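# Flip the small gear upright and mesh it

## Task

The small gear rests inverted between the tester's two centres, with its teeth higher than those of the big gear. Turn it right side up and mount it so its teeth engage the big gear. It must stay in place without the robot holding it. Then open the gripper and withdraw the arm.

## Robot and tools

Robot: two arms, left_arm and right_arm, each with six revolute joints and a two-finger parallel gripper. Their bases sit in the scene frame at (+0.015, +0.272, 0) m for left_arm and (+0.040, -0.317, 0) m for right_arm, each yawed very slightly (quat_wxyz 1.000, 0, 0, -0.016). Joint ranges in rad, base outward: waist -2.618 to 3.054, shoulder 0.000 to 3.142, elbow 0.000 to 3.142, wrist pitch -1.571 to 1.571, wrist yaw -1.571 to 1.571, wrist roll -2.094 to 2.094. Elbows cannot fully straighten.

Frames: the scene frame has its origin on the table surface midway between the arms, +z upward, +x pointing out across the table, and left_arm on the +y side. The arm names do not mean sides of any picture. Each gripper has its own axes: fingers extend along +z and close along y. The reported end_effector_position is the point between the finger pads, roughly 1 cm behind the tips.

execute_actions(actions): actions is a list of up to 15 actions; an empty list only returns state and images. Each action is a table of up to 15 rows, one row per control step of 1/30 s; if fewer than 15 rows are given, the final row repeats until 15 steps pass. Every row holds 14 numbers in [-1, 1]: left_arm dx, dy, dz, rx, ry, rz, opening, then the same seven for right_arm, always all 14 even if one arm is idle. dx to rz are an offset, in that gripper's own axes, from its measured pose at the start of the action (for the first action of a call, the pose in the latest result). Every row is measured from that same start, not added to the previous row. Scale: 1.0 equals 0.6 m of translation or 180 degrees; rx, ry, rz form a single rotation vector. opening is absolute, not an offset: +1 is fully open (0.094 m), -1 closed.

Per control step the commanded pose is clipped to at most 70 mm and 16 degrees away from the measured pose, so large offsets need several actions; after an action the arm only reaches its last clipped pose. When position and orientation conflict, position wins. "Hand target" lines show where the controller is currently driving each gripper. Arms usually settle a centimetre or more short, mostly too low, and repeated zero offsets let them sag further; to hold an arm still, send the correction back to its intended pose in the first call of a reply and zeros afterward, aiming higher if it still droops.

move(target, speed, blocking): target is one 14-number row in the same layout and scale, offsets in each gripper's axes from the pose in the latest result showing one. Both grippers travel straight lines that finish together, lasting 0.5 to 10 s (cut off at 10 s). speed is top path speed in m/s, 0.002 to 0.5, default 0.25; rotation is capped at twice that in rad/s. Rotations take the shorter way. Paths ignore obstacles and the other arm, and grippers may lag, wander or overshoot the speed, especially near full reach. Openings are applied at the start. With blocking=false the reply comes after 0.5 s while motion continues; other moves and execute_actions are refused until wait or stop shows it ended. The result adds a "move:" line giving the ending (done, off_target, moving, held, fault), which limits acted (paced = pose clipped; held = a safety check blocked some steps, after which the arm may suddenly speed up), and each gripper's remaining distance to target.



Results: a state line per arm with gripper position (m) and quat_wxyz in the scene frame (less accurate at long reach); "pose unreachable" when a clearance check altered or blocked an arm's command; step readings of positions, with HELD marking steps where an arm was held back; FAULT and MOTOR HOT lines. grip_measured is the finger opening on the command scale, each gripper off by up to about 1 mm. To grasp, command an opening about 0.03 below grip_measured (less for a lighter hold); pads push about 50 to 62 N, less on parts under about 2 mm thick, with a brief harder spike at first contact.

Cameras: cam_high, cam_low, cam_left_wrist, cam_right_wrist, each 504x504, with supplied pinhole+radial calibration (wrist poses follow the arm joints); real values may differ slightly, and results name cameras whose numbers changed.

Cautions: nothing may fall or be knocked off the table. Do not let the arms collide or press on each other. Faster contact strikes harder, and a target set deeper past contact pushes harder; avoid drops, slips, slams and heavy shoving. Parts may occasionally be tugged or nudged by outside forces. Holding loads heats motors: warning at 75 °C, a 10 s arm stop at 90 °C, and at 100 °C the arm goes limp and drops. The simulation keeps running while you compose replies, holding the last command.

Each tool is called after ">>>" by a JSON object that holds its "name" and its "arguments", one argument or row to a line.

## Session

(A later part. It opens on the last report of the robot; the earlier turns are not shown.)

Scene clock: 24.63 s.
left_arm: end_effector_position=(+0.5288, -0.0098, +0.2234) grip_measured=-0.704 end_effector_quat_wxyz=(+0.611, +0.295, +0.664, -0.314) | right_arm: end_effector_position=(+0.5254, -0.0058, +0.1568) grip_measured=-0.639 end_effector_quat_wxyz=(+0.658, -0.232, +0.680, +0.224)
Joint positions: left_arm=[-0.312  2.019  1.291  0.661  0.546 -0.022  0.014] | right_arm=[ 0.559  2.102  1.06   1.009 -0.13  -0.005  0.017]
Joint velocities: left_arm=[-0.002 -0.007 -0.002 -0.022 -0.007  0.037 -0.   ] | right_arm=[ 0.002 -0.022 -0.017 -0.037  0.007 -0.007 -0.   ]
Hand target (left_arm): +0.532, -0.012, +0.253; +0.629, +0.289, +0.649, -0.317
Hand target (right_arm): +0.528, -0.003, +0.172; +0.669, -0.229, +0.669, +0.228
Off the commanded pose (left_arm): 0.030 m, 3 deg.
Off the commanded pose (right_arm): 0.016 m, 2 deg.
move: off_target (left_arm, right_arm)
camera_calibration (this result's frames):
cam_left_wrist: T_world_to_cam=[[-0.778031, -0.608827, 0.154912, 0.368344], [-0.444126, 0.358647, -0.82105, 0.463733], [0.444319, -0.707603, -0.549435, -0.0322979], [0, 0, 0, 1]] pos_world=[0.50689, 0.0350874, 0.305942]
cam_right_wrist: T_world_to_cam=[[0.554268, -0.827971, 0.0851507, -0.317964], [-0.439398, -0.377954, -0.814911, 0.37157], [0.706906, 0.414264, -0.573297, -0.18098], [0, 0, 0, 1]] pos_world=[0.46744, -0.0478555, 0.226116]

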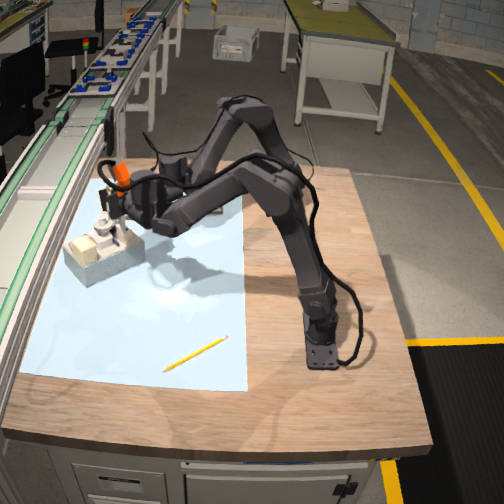

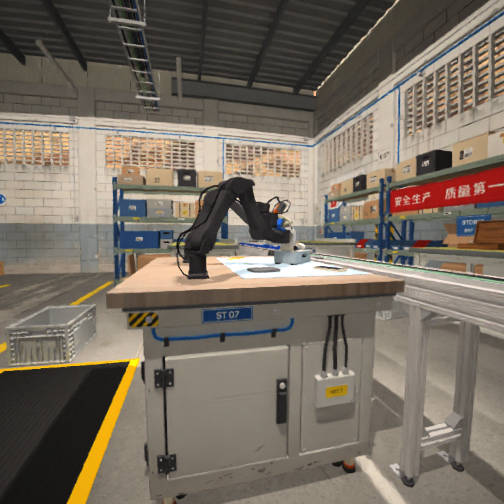

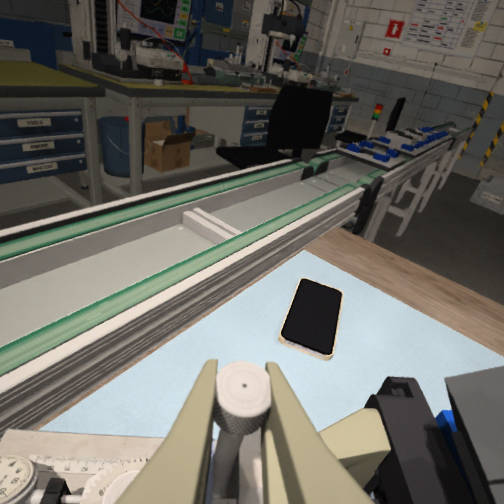

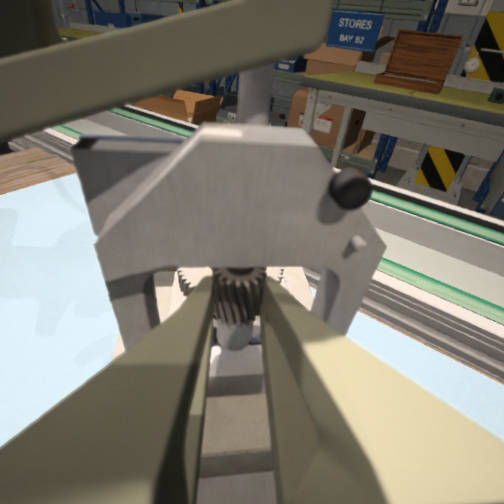

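>>> {"name": "move", "arguments": {
  "target": [-0.1,0,0.007,0,-0.02,0,-0.75,-0.026,0,0.006,0,-0.01,0,-0.68],
  "speed": 0.04
}}

Scene clock: 26.57 s.
left_arm: end_effector_position=(+0.5284, -0.0098, +0.2248) grip_measured=-0.702 end_effector_quat_wxyz=(+0.585, +0.297, +0.685, -0.317) | right_arm: end_effector_position=(+0.5254, -0.0058, +0.1568) grip_measured=-0.639 end_effector_quat_wxyz=(+0.658, -0.232, +0.680, +0.224)
Joint positions: left_arm=[-0.309  1.999  1.333  0.53   0.559 -0.015  0.014] | right_arm=[ 0.559  2.102  1.06   1.009 -0.13  -0.005  0.017]
Joint velocities: left_arm=[ 0.002 -0.007  0.007 -0.095 -0.051 -0.037  0.   ] | right_arm=[-0.007 -0.012  0.017 -0.007  0.007 -0.051 -0.   ]
Hand target (left_arm): +0.531, -0.011, +0.283; +0.631, +0.286, +0.645, -0.324
Hand target (right_arm): +0.528, -0.003, +0.172; +0.669, -0.229, +0.669, +0.228
Off the commanded pose (left_arm): 0.059 m, 7 deg.
Off the commanded pose (right_arm): 0.016 m, 2 deg.
move: off_target (left_arm, right_arm)
camera_calibration (this result's frames):
cam_left_wrist: T_world_to_cam=[[-0.774047, -0.605447, 0.185163, 0.358954], [-0.488035, 0.384267, -0.783684, 0.479753], [0.403327, -0.696974, -0.59292, 0.00015505], [0, 0, 0, 1]] pos_world=[0.511921, 0.0330829, 0.309601]
cam_right_wrist: T_world_to_cam=[[0.554268, -0.827971, 0.0851507, -0.317964], [-0.439398, -0.377954, -0.814911, 0.37157], [0.706906, 0.414264, -0.573297, -0.18098], [0, 0, 0, 1]] pos_world=[0.46744, -0.0478555, 0.226116]

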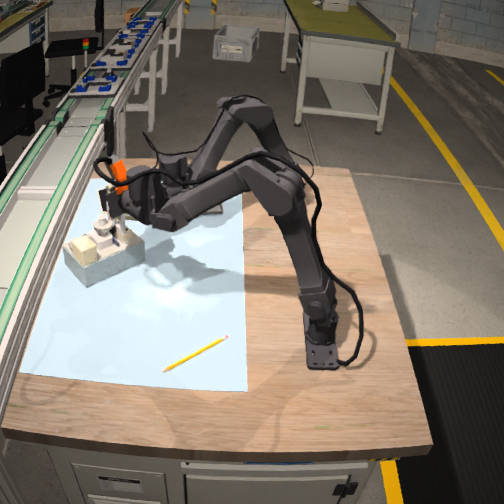

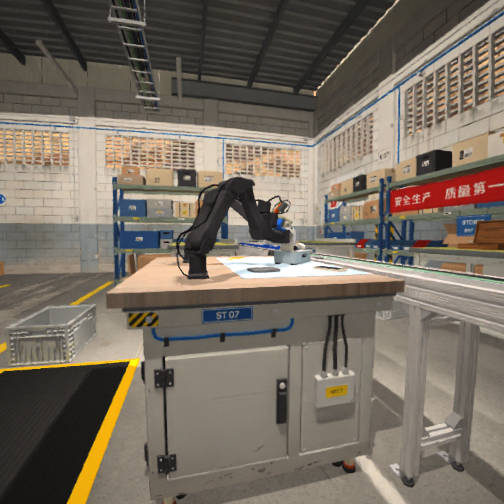

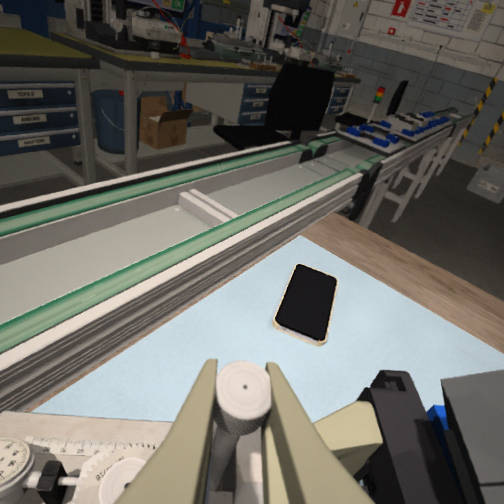

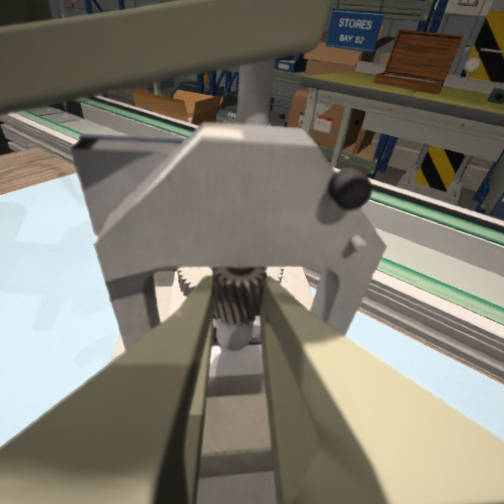

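>>> {"name": "move", "arguments": {
  "target": [-0.014,0,0,0,0,0,0,-0.026,0,0.006,0,-0.01,0,-0.68],
  "speed": 0.05
}}

>>> {"name": "move", "arguments": {
  "target": [-0.02,0.1,-0.17,0.15,-0.03,0,0,-0.026,0,0.006,0,-0.01,0,-0.68],
  "speed": 0.12
}}

Scene clock: 27.47 s.
left_arm: end_effector_position=(+0.5277, -0.0093, +0.2199) grip_measured=-0.003 end_effector_quat_wxyz=(+0.577, +0.297, +0.692, -0.317) | right_arm: end_effector_position=(+0.5254, -0.0058, +0.1568) grip_measured=-0.639 end_effector_quat_wxyz=(+0.658, -0.233, +0.680, +0.225)
Joint positions: left_arm=[-0.309  1.998  1.332  0.509  0.559 -0.013  0.047] | right_arm=[ 0.559  2.102  1.06   1.009 -0.13  -0.005  0.017]
Joint velocities: left_arm=[-0.012 -0.017  0.002 -0.037 -0.022  0.037  0.   ] | right_arm=[-0.002  0.012  0.012  0.051 -0.022 -0.022  0.   ]
Hand target (left_arm): +0.529, -0.010, +0.233; +0.585, +0.297, +0.685, -0.317
Hand target (right_arm): +0.528, -0.003, +0.172; +0.669, -0.229, +0.669, +0.228
Off the commanded pose (left_arm): 0.013 m, 1 deg.
Off the commanded pose (right_arm): 0.016 m, 2 deg.
move: off_target (left_arm, right_arm)
camera_calibration (this result's frames):
cam_left_wrist: T_world_to_cam=[[-0.770369, -0.607197, 0.194531, 0.355598], [-0.502886, 0.391074, -0.770822, 0.480467], [0.391965, -0.691644, -0.606623, 0.00692747], [0, 0, 0, 1]] pos_world=[0.512846, 0.0328112, 0.305382]
cam_right_wrist: T_world_to_cam=[[0.554584, -0.827761, 0.0851382, -0.31806], [-0.439259, -0.378112, -0.814912, 0.371498], [0.706744, 0.41454, -0.573297, -0.180886], [0, 0, 0, 1]] pos_world=[0.467415, -0.0478245, 0.226116]

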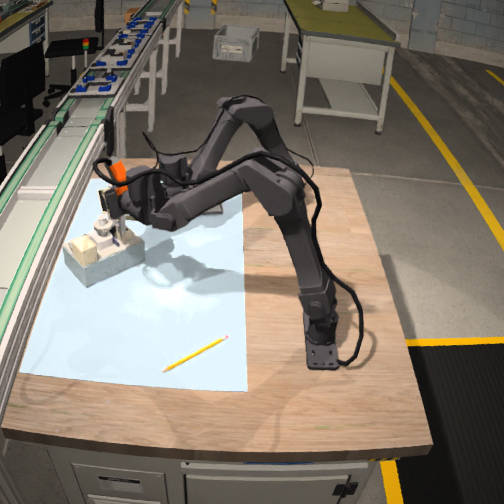

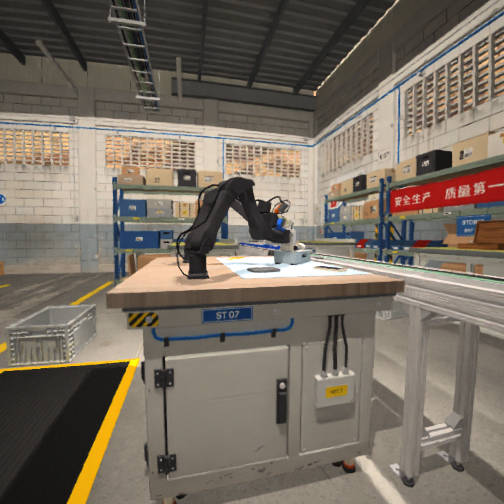

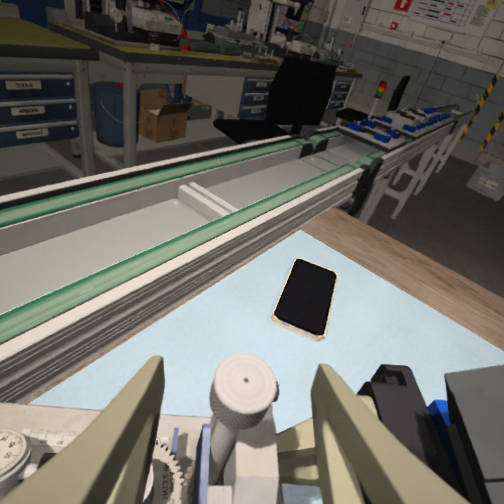

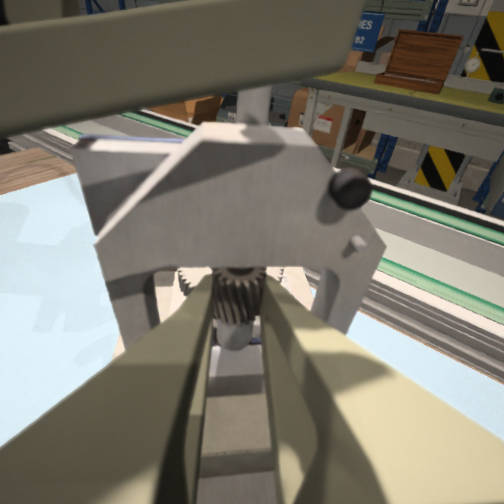

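Scene clock: 30.13 s.
left_arm: end_effector_position=(+0.5139, +0.1049, +0.2299) grip_measured=-0.003 end_effector_quat_wxyz=(+0.516, +0.395, +0.580, -0.492) | right_arm: end_effector_position=(+0.5254, -0.0058, +0.1568) grip_measured=-0.639 end_effector_quat_wxyz=(+0.658, -0.233, +0.680, +0.225)
Joint positions: left_arm=[ 0.045  2.164  1.447  0.794  1.371 -0.239  0.047] | right_arm=[ 0.559  2.102  1.06   1.009 -0.13  -0.005  0.017]
Joint velocities: left_arm=[-0.007  0.012  0.002  0.168  0.007 -0.051 -0.001] | right_arm=[-0.012 -0.002 -0.007  0.051 -0.051  0.037 -0.001]
Hand target (left_arm): +0.516, +0.107, +0.239; +0.527, +0.405, +0.569, -0.485
Hand target (right_arm): +0.528, -0.003, +0.172; +0.669, -0.229, +0.669, +0.228
Off the commanded pose (left_arm): 0.010 m, 2 deg.
Off the commanded pose (right_arm): 0.016 m, 2 deg.
move: off_target (right_arm)
camera_calibration (this result's frames):
cam_left_wrist: T_world_to_cam=[[-0.949838, -0.176687, 0.258049, 0.444788], [-0.31081, 0.441726, -0.841591, 0.348833], [0.0347109, -0.879579, -0.474485, 0.270358], [0, 0, 0, 1]] pos_world=[0.521513, 0.162301, 0.307078]
cam_right_wrist: T_world_to_cam=[[0.554584, -0.827761, 0.0851382, -0.31806], [-0.439259, -0.378112, -0.814912, 0.371498], [0.706744, 0.41454, -0.573297, -0.180886], [0, 0, 0, 1]] pos_world=[0.467415, -0.0478245, 0.226116]

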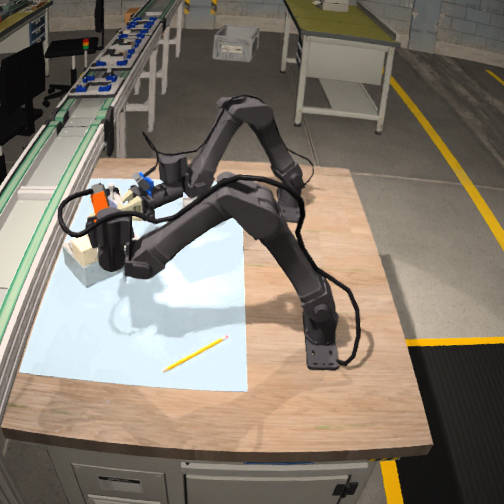

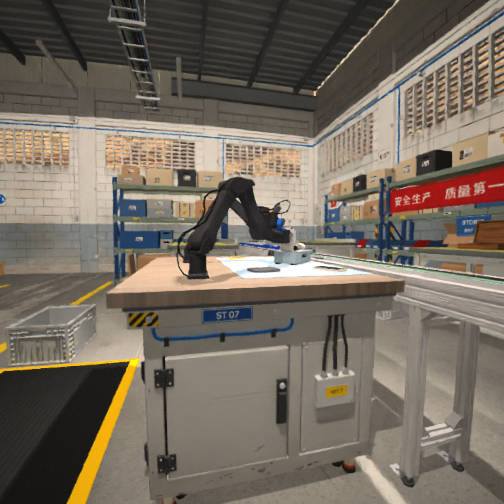

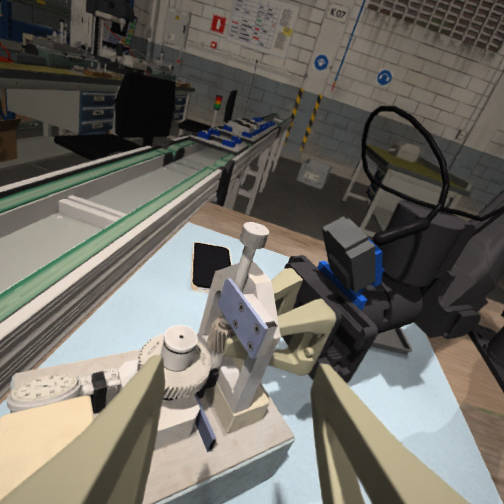

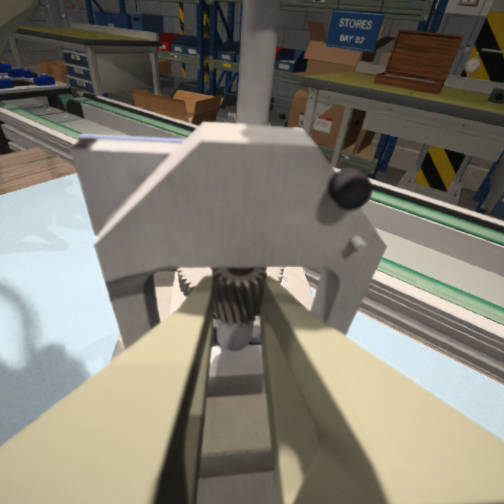

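>>> {"name": "zoom_image", "arguments": {
  "camera": "cam_left_wrist",
  "region": [0, 210, 320, 470]
}}

Region (0, 210, 320, 470) of cam_left_wrist's 504x504 image, scaled by 1.575, with more detail than that image has; it fills the top 410 rows of this view, and the rest is white.

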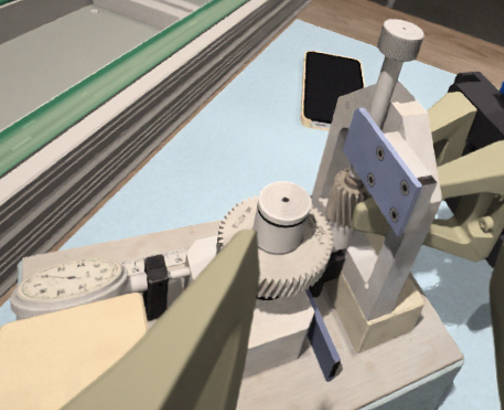

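>>> {"name": "move", "arguments": {
  "target": [-0.006,-0.056,0.118,-0.15,0,0,0,-0.005,0,0.0,0,-0.01,0,-0.45],
  "speed": 0.12
}}

Scene clock: 34.33 s.
left_arm: end_effector_position=(+0.4997, +0.0309, +0.2300) grip_measured=-0.003 end_effector_quat_wxyz=(+0.585, +0.264, +0.686, -0.343) | right_arm: end_effector_position=(+0.5255, -0.0057, +0.1654) grip_measured=-0.453 end_effector_quat_wxyz=(+0.670, -0.230, +0.668, +0.227)
Joint positions: left_arm=[-0.237  1.864  1.127  0.638  0.624 -0.105  0.047] | right_arm=[ 0.559  2.102  1.06   1.044 -0.13  -0.005  0.026]
Joint velocities: left_arm=[-0.012 -0.007  0.002 -0.037 -0.007  0.037 -0.001] | right_arm=[-0.012 -0.002 -0.012  0.022 -0.066 -0.051  0.001]
Hand target (left_arm): +0.495, +0.030, +0.239; +0.591, +0.267, +0.681, -0.339
Hand target (right_arm): +0.525, -0.006, +0.160; +0.669, -0.229, +0.670, +0.228
Off the commanded pose (left_arm): 0.011 m, 1 deg.
Off the commanded pose (right_arm): 0.006 m, 0 deg.
move: off_target (left_arm)
camera_calibration (this result's frames):
cam_left_wrist: T_world_to_cam=[[-0.756228, -0.601033, 0.258608, 0.334522], [-0.523206, 0.318132, -0.7906, 0.475403], [0.392905, -0.733179, -0.555044, 0.040802], [0, 0, 0, 1]] pos_world=[0.485677, 0.0797335, 0.31199]
cam_right_wrist: T_world_to_cam=[[0.552001, -0.829269, 0.0872258, -0.317794], [-0.414537, -0.36368, -0.834204, 0.368849], [0.723502, 0.424323, -0.544514, -0.189595], [0, 0, 0, 1]] pos_world=[0.465496, -0.0489448, 0.232178]

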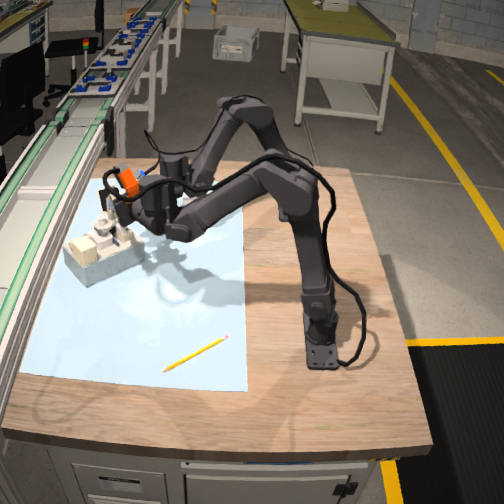

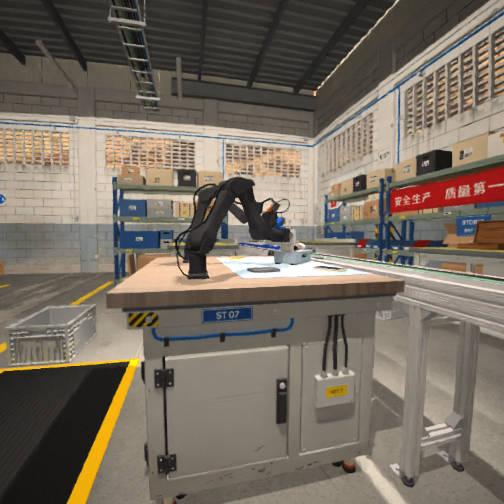

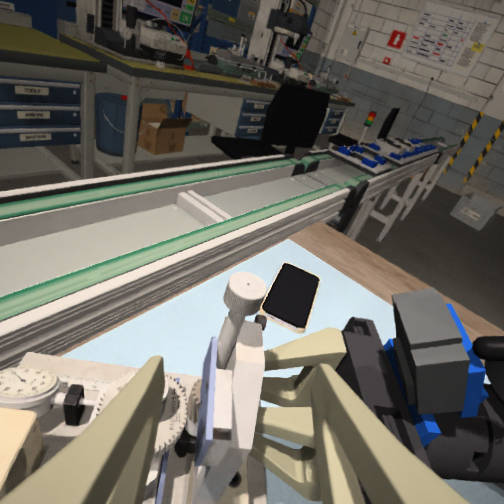

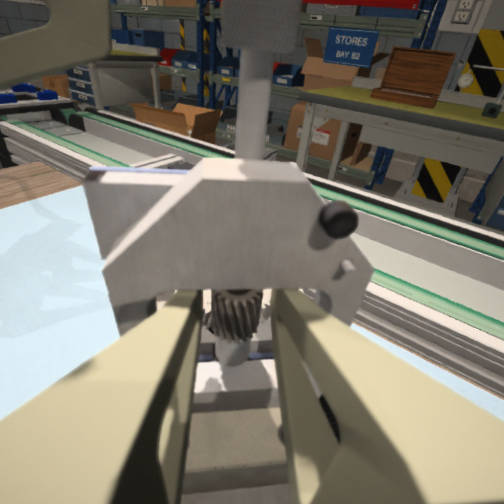

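>>> {"name": "move", "arguments": {
  "target": [-0.01,-0.006,0.092,0,-0.03,0.052,0,0.017,0,0.0,0,-0.005,0,-0.45],
  "speed": 0.08
}}

Scene clock: 36.27 s.
left_arm: end_effector_position=(+0.5284, -0.0091, +0.2149) grip_measured=-0.003 end_effector_quat_wxyz=(+0.624, +0.297, +0.654, -0.309) | right_arm: end_effector_position=(+0.5268, -0.0050, +0.1581) grip_measured=-0.453 end_effector_quat_wxyz=(+0.676, -0.229, +0.663, +0.228)
Joint positions: left_arm=[-0.313  2.043  1.258  0.748  0.54  -0.015  0.047] | right_arm=[ 0.559  2.138  1.06   1.095 -0.13  -0.005  0.026]
Joint velocities: left_arm=[ 0.002 -0.002 -0.002  0.007  0.007 -0.051 -0.001] | right_arm=[-0.007 -0.002 -0.002  0.007  0.066 -0.081 -0.001]
Hand target (left_arm): +0.531, -0.014, +0.232; +0.643, +0.302, +0.634, -0.306
Hand target (right_arm): +0.526, -0.006, +0.155; +0.676, -0.228, +0.663, +0.229
Off the commanded pose (left_arm): 0.018 m, 3 deg.
Off the commanded pose (right_arm): 0.003 m, 0 deg.
move: off_target (left_arm)
camera_calibration (this result's frames):
cam_left_wrist: T_world_to_cam=[[-0.779858, -0.611924, 0.1318, 0.375693], [-0.417585, 0.351735, -0.837797, 0.445864], [0.466309, -0.708401, -0.529834, -0.0522119], [0, 0, 0, 1]] pos_world=[0.50352, 0.0360822, 0.296364]
cam_right_wrist: T_world_to_cam=[[0.550816, -0.82996, 0.0881321, -0.316769], [-0.403212, -0.357069, -0.842569, 0.358966], [0.730768, 0.428564, -0.531329, -0.200631], [0, 0, 0, 1]] pos_world=[0.465836, -0.0487467, 0.223769]

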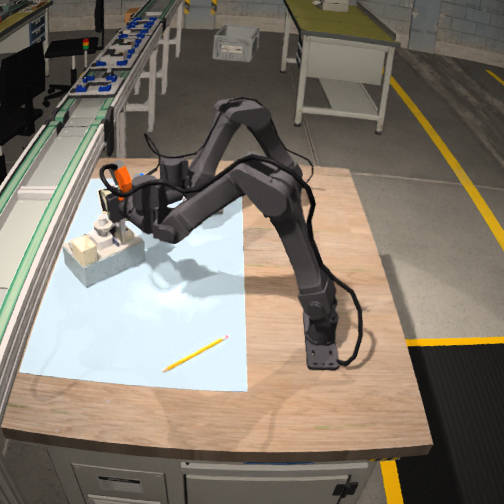

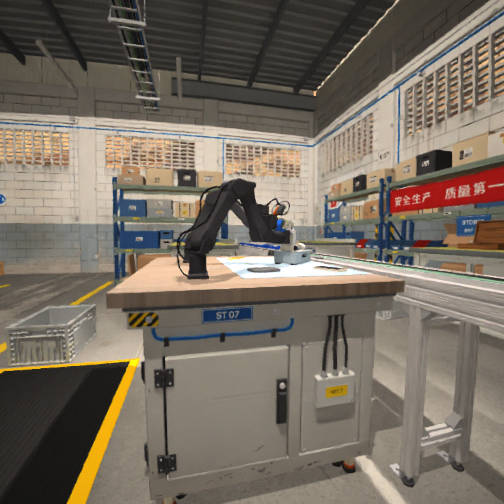

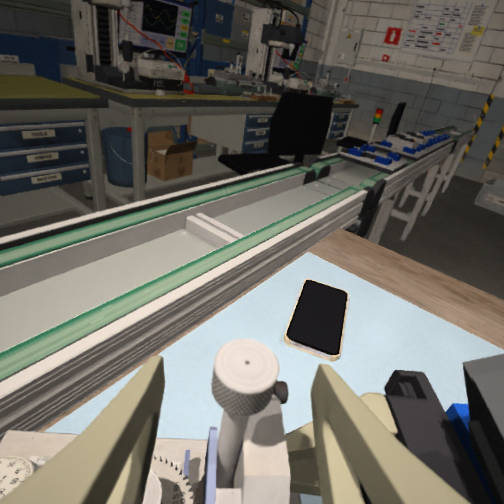

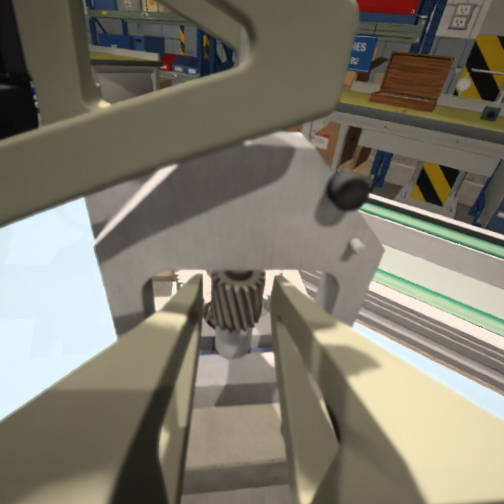

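>>> {"name": "move", "arguments": {
  "target": [-0.038,0,0.008,0,-0.01,0,0,0.012,0,0.0,0,0,0,-0.45],
  "speed": 0.05
}}

>>> {"name": "move", "arguments": {
  "target": [-0.016,0,0.006,0,-0.01,0,-0.75,-0.01,0,0.04,0,0,0,-0.45],
  "speed": 0.03
}}

Scene clock: 37.27 s.
left_arm: end_effector_position=(+0.5305, -0.0098, +0.2191) grip_measured=-0.003 end_effector_quat_wxyz=(+0.622, +0.292, +0.655, -0.314) | right_arm: end_effector_position=(+0.5273, -0.0047, +0.1502) grip_measured=-0.453 end_effector_quat_wxyz=(+0.673, -0.230, +0.666, +0.228)
Joint positions: left_arm=[-0.313  2.043  1.274  0.736  0.54  -0.03   0.047] | right_arm=[ 0.559  2.157  1.06   1.105 -0.13  -0.005  0.026]
Joint velocities: left_arm=[-0.022 -0.012 -0.007  0.022 -0.022  0.037 -0.   ] | right_arm=[ 0.012 -0.007  0.007  0.022 -0.037 -0.051  0.   ]
Hand target (left_arm): +0.532, -0.012, +0.238; +0.634, +0.292, +0.644, -0.314
Hand target (right_arm): +0.527, -0.005, +0.151; +0.676, -0.229, +0.663, +0.228
Off the commanded pose (left_arm): 0.019 m, 2 deg.
Off the commanded pose (right_arm): 0.001 m, 1 deg.
move: off_target (left_arm)
camera_calibration (this result's frames):
cam_left_wrist: T_world_to_cam=[[-0.778157, -0.611081, 0.145088, 0.372498], [-0.425067, 0.342338, -0.837927, 0.454399], [0.462373, -0.713711, -0.526144, -0.050154], [0, 0, 0, 1]] pos_world=[0.506202, 0.0362729, 0.30032]
cam_right_wrist: T_world_to_cam=[[0.551482, -0.829572, 0.0876263, -0.316375], [-0.409579, -0.360786, -0.837901, 0.355214], [0.726714, 0.426198, -0.538742, -0.202166], [0, 0, 0, 1]] pos_world=[0.46688, -0.0481369, 0.216441]

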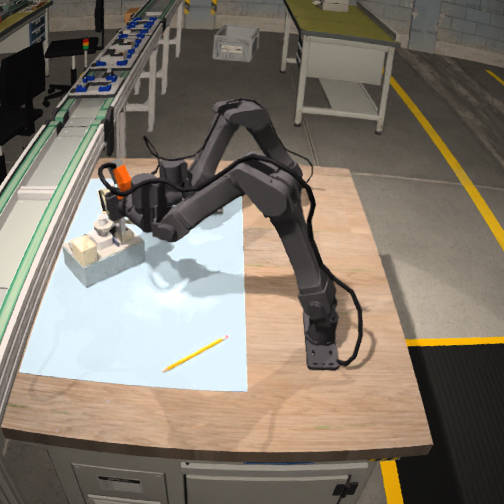

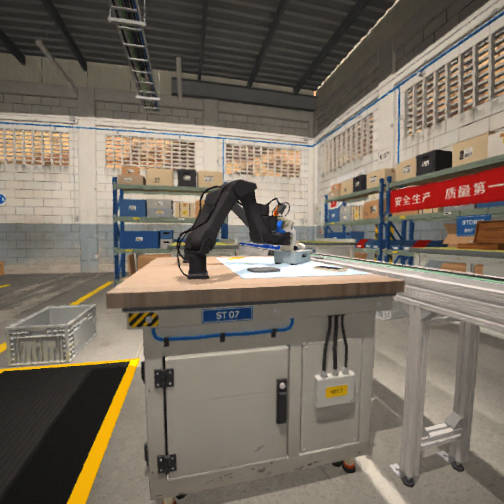

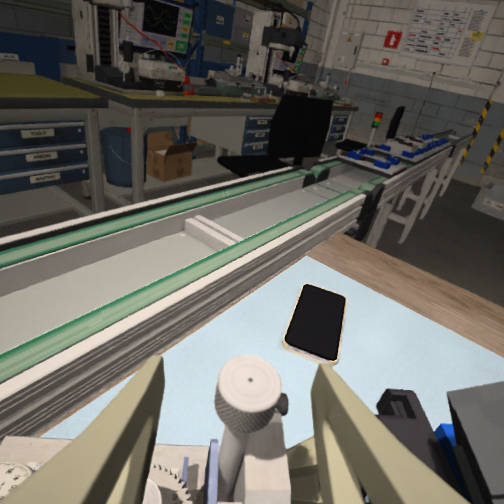

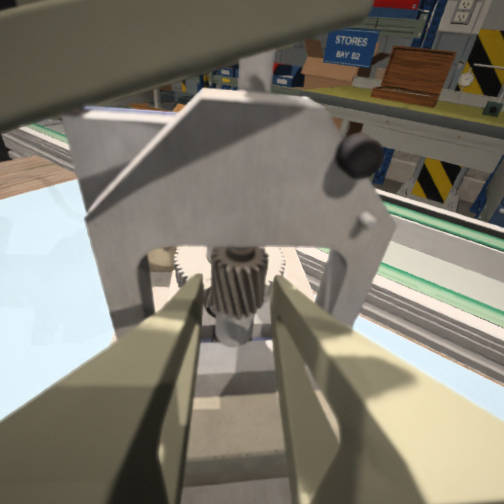

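Scene clock: 38.37 s.
left_arm: end_effector_position=(+0.5298, -0.0105, +0.2193) grip_measured=-0.706 end_effector_quat_wxyz=(+0.621, +0.292, +0.654, -0.316) | right_arm: end_effector_position=(+0.5365, +0.0046, +0.1481) grip_measured=-0.452 end_effector_quat_wxyz=(+0.665, -0.237, +0.669, +0.232)
Joint positions: left_arm=[-0.313  2.043  1.274  0.736  0.544 -0.033  0.014] | right_arm=[ 0.56   2.185  1.125  1.053 -0.147 -0.005  0.026]
Joint velocities: left_arm=[-0.017 -0.007 -0.007  0.022  0.11   0.037 -0.001] | right_arm=[ 0.017 -0.002 -0.012 -0.066  0.051 -0.022  0.001]
Hand target (left_arm): +0.533, -0.012, +0.229; +0.633, +0.287, +0.645, -0.318
Hand target (right_arm): +0.545, +0.010, +0.156; +0.673, -0.230, +0.666, +0.228
Off the commanded pose (left_arm): 0.010 m, 2 deg.
Off the commanded pose (right_arm): 0.014 m, 1 deg.
move: off_target (right_arm)
camera_calibration (this result's frames):
cam_left_wrist: T_world_to_cam=[[-0.780594, -0.607216, 0.148195, 0.37218], [-0.425204, 0.342104, -0.837954, 0.454567], [0.458121, -0.717115, -0.525235, -0.0482033], [0, 0, 0, 1]] pos_world=[0.505888, 0.0359174, 0.300433]
cam_right_wrist: T_world_to_cam=[[0.567152, -0.819051, 0.0865631, -0.321834], [-0.414652, -0.374764, -0.829226, 0.362145], [0.71162, 0.434404, -0.552169, -0.203894], [0, 0, 0, 1]] pos_world=[0.477788, -0.0393075, 0.215575]

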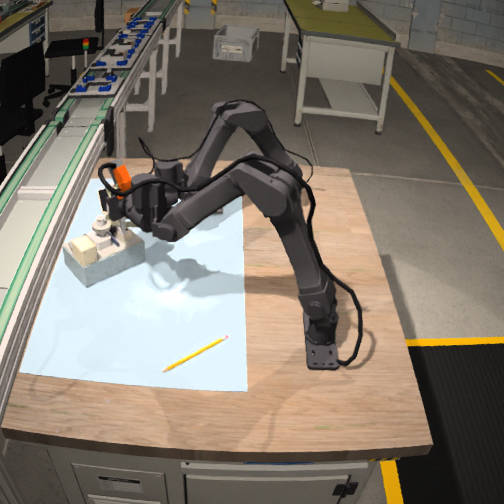

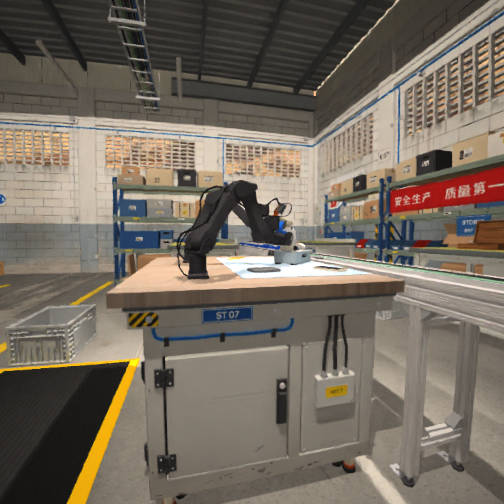

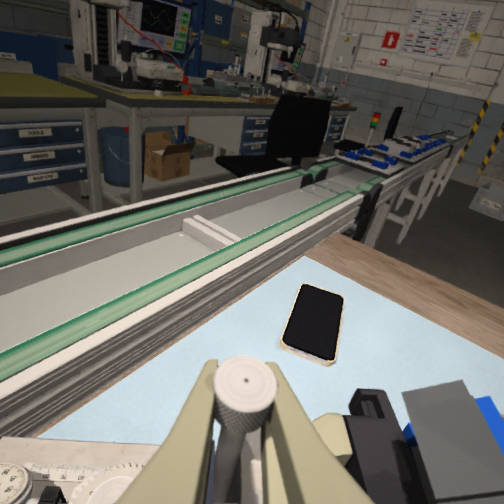

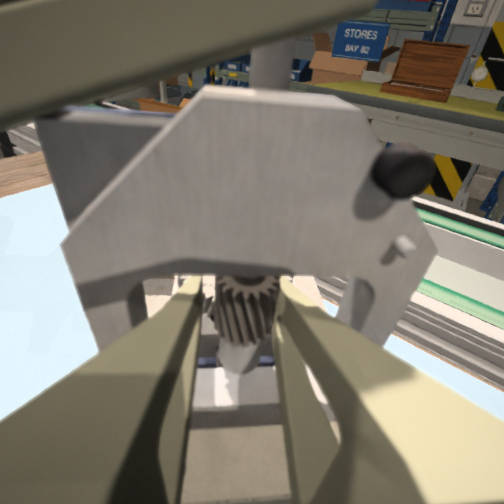

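The big gear seems to have moved back. Push a bit more and lift the knob.

>>> {"name": "move", "arguments": {
  "target": [-0.06,0,0.006,0,-0.01,0,-0.75,-0.014,0,0.03,0,0,0,-0.45],
  "speed": 0.03
}}

Scene clock: 40.77 s.
left_arm: end_effector_position=(+0.5297, -0.0110, +0.2193) grip_measured=-0.706 end_effector_quat_wxyz=(+0.609, +0.294, +0.665, -0.318) | right_arm: end_effector_position=(+0.5393, +0.0074, +0.1491) grip_measured=-0.452 end_effector_quat_wxyz=(+0.661, -0.239, +0.672, +0.233)
Joint positions: left_arm=[-0.313  2.032  1.292  0.673  0.551 -0.029  0.014] | right_arm=[ 0.56   2.185  1.147  1.019 -0.152 -0.005  0.026]
Joint velocities: left_arm=[-0.002 -0.007  0.007  0.022  0.022 -0.066 -0.   ] | right_arm=[-0.002 -0.002 -0.007 -0.007 -0.066  0.095 -0.   ]
Hand target (left_arm): +0.532, -0.012, +0.255; +0.632, +0.287, +0.645, -0.321
Hand target (right_arm): +0.549, +0.015, +0.157; +0.665, -0.236, +0.669, +0.232
Off the commanded pose (left_arm): 0.036 m, 4 deg.
Off the commanded pose (right_arm): 0.016 m, 1 deg.
move: off_target (left_arm, right_arm)
camera_calibration (this result's frames):
cam_left_wrist: T_world_to_cam=[[-0.77958, -0.60481, 0.162666, 0.368077], [-0.447604, 0.356362, -0.820157, 0.462812], [0.438071, -0.712187, -0.548528, -0.0327507], [0, 0, 0, 1]] pos_world=[0.508449, 0.0343633, 0.30174]
cam_right_wrist: T_world_to_cam=[[0.57237, -0.815517, 0.0855868, -0.323966], [-0.420822, -0.381718, -0.822922, 0.367565], [0.703777, 0.434999, -0.561671, -0.200891], [0, 0, 0, 1]] pos_world=[0.48149, -0.0365062, 0.21737]

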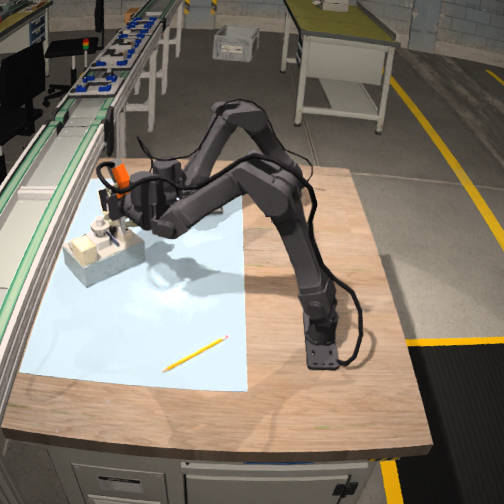

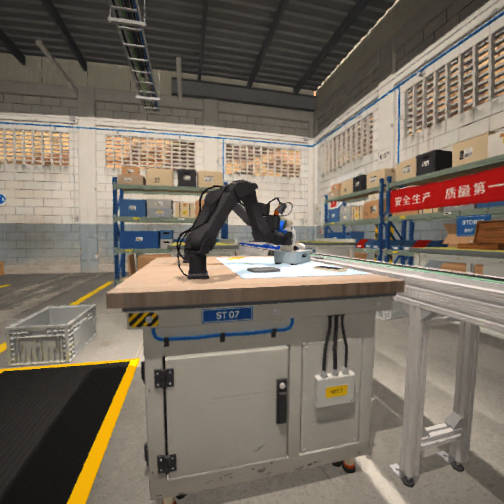

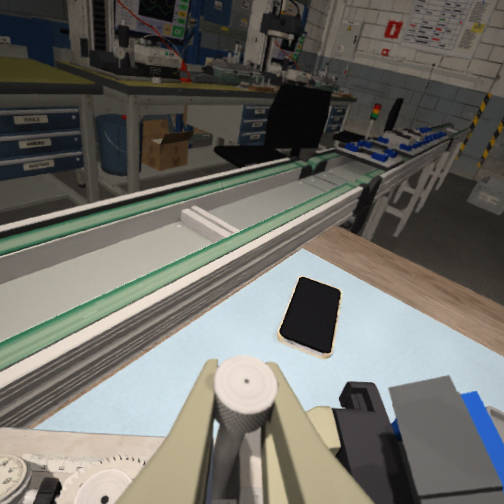

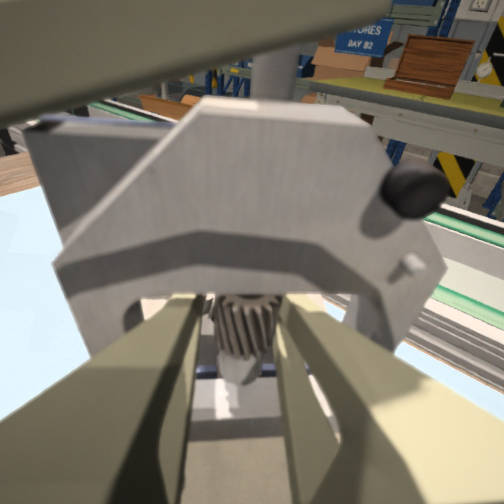

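>>> {"name": "move", "arguments": {
  "target": [-0.005,0,0.006,0,-0.02,0,-0.75,-0.014,0,0.05,0,-0.005,0,-0.48],
  "speed": 0.03
}}

>>> {"name": "move", "arguments": {
  "target": [-0.06,0,0.006,0,-0.01,0,-0.75,-0.014,0,0.035,0,-0.005,0,-0.48],
  "speed": 0.03
}}

Scene clock: 42.20 s.
left_arm: end_effector_position=(+0.5301, -0.0114, +0.2193) grip_measured=-0.706 end_effector_quat_wxyz=(+0.623, +0.291, +0.650, -0.323) | right_arm: end_effector_position=(+0.5398, +0.0081, +0.1490) grip_measured=-0.475 end_effector_quat_wxyz=(+0.660, -0.239, +0.671, +0.236)
Joint positions: left_arm=[-0.312  2.053  1.275  0.76   0.553 -0.047  0.014] | right_arm=[ 0.559  2.19   1.151  1.022 -0.158 -0.001  0.025]
Joint velocities: left_arm=[ 0.002  0.012 -0.012 -0.037 -0.022 -0.022 -0.   ] | right_arm=[-0.027 -0.002 -0.002  0.051 -0.022 -0.037 -0.   ]
Hand target (left_arm): +0.532, -0.014, +0.222; +0.629, +0.284, +0.646, -0.327
Hand target (right_arm): +0.558, +0.023, +0.157; +0.666, -0.237, +0.667, +0.236
Off the commanded pose (left_arm): 0.004 m, 1 deg.
Off the commanded pose (right_arm): 0.030 m, 1 deg.
move: off_target (right_arm)
camera_calibration (this result's frames):
cam_left_wrist: T_world_to_cam=[[-0.785678, -0.5991, 0.154239, 0.373339], [-0.4202, 0.333826, -0.843796, 0.453536], [0.454029, -0.727763, -0.514022, -0.0493796], [0, 0, 0, 1]] pos_world=[0.50632, 0.0363287, 0.299726]
cam_right_wrist: T_world_to_cam=[[0.576367, -0.813075, 0.0819174, -0.325262], [-0.419087, -0.380151, -0.824531, 0.367256], [0.701546, 0.440902, -0.559856, -0.200729], [0, 0, 0, 1]] pos_world=[0.482203, -0.0363481, 0.21708]

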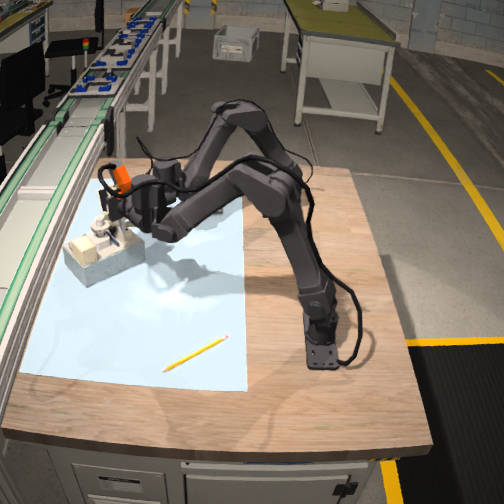

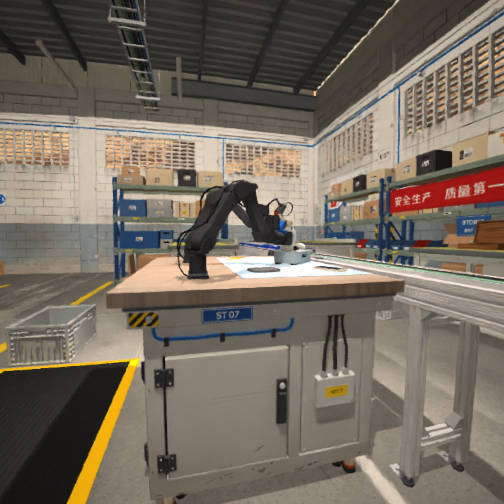

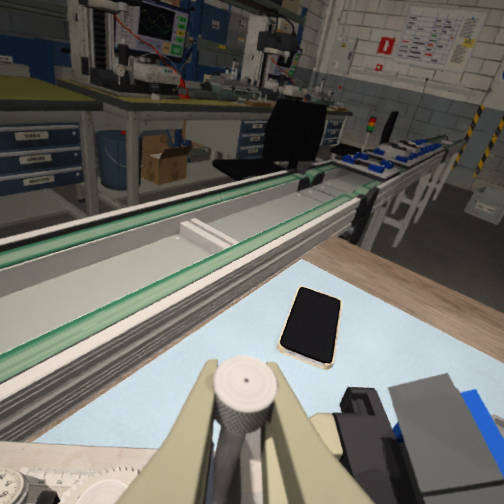

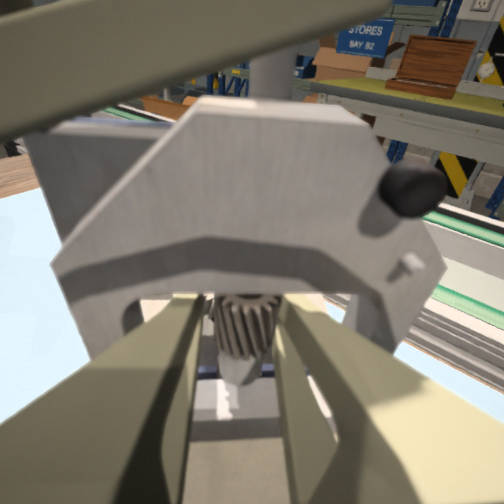

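Scene clock: 43.63 s.
left_arm: end_effector_position=(+0.5297, -0.0112, +0.2195) grip_measured=-0.706 end_effector_quat_wxyz=(+0.611, +0.293, +0.660, -0.323) | right_arm: end_effector_position=(+0.5395, +0.0078, +0.1491) grip_measured=-0.477 end_effector_quat_wxyz=(+0.661, -0.239, +0.671, +0.237)
Joint positions: left_arm=[-0.31   2.04   1.29   0.698  0.561 -0.04   0.014] | right_arm=[ 0.559  2.19   1.149  1.027 -0.159  0.     0.025]
Joint velocities: left_arm=[-0.012 -0.022 -0.007 -0.037 -0.007  0.007 -0.   ] | right_arm=[ 0.007 -0.002  0.007 -0.051  0.022  0.022  0.001]
Hand target (left_arm): +0.532, -0.012, +0.255; +0.634, +0.286, +0.640, -0.327
Hand target (right_arm): +0.553, +0.020, +0.157; +0.666, -0.237, +0.666, +0.239
Off the commanded pose (left_arm): 0.036 m, 4 deg.
Off the commanded pose (right_arm): 0.023 m, 1 deg.
move: off_target (left_arm, right_arm)
camera_calibration (this result's frames):
cam_left_wrist: T_world_to_cam=[[-0.784723, -0.597228, 0.165915, 0.370059], [-0.440583, 0.349144, -0.827034, 0.460792], [0.436, -0.722092, -0.53711, -0.034324], [0, 0, 0, 1]] pos_world=[0.508376, 0.0353418, 0.301256]
cam_right_wrist: T_world_to_cam=[[0.576589, -0.813016, 0.080937, -0.325297], [-0.418193, -0.378773, -0.825619, 0.366739], [0.701898, 0.442195, -0.558393, -0.200761], [0, 0, 0, 1]] pos_world=[0.481844, -0.0367855, 0.217012]

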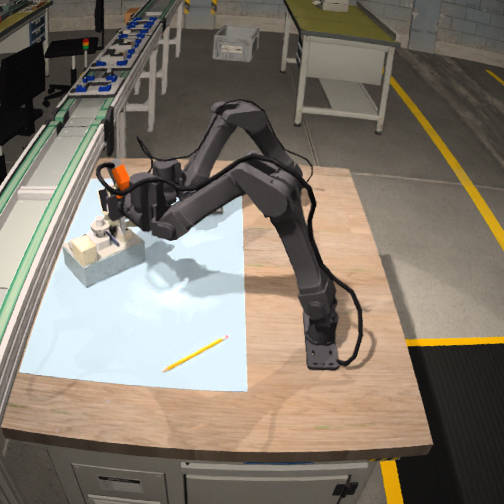

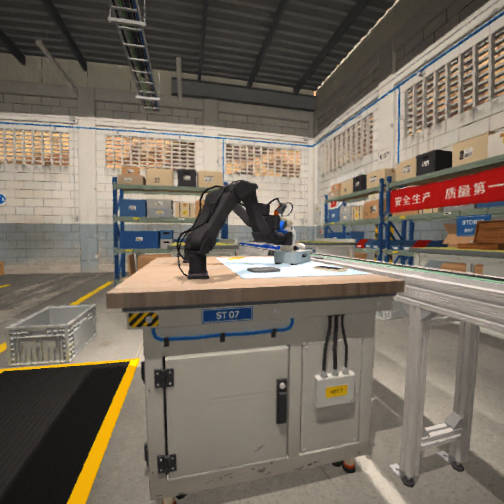

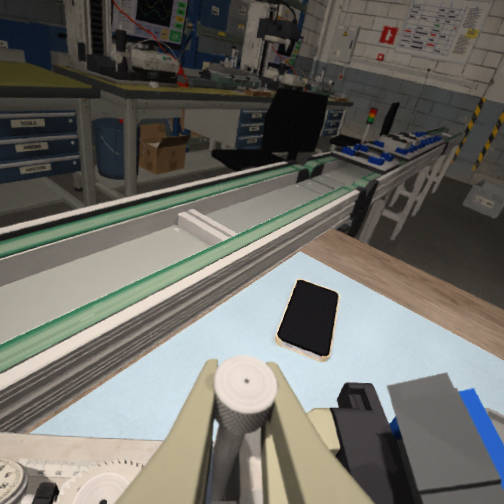

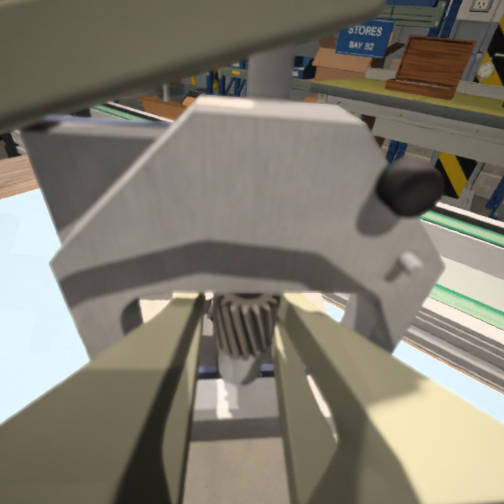

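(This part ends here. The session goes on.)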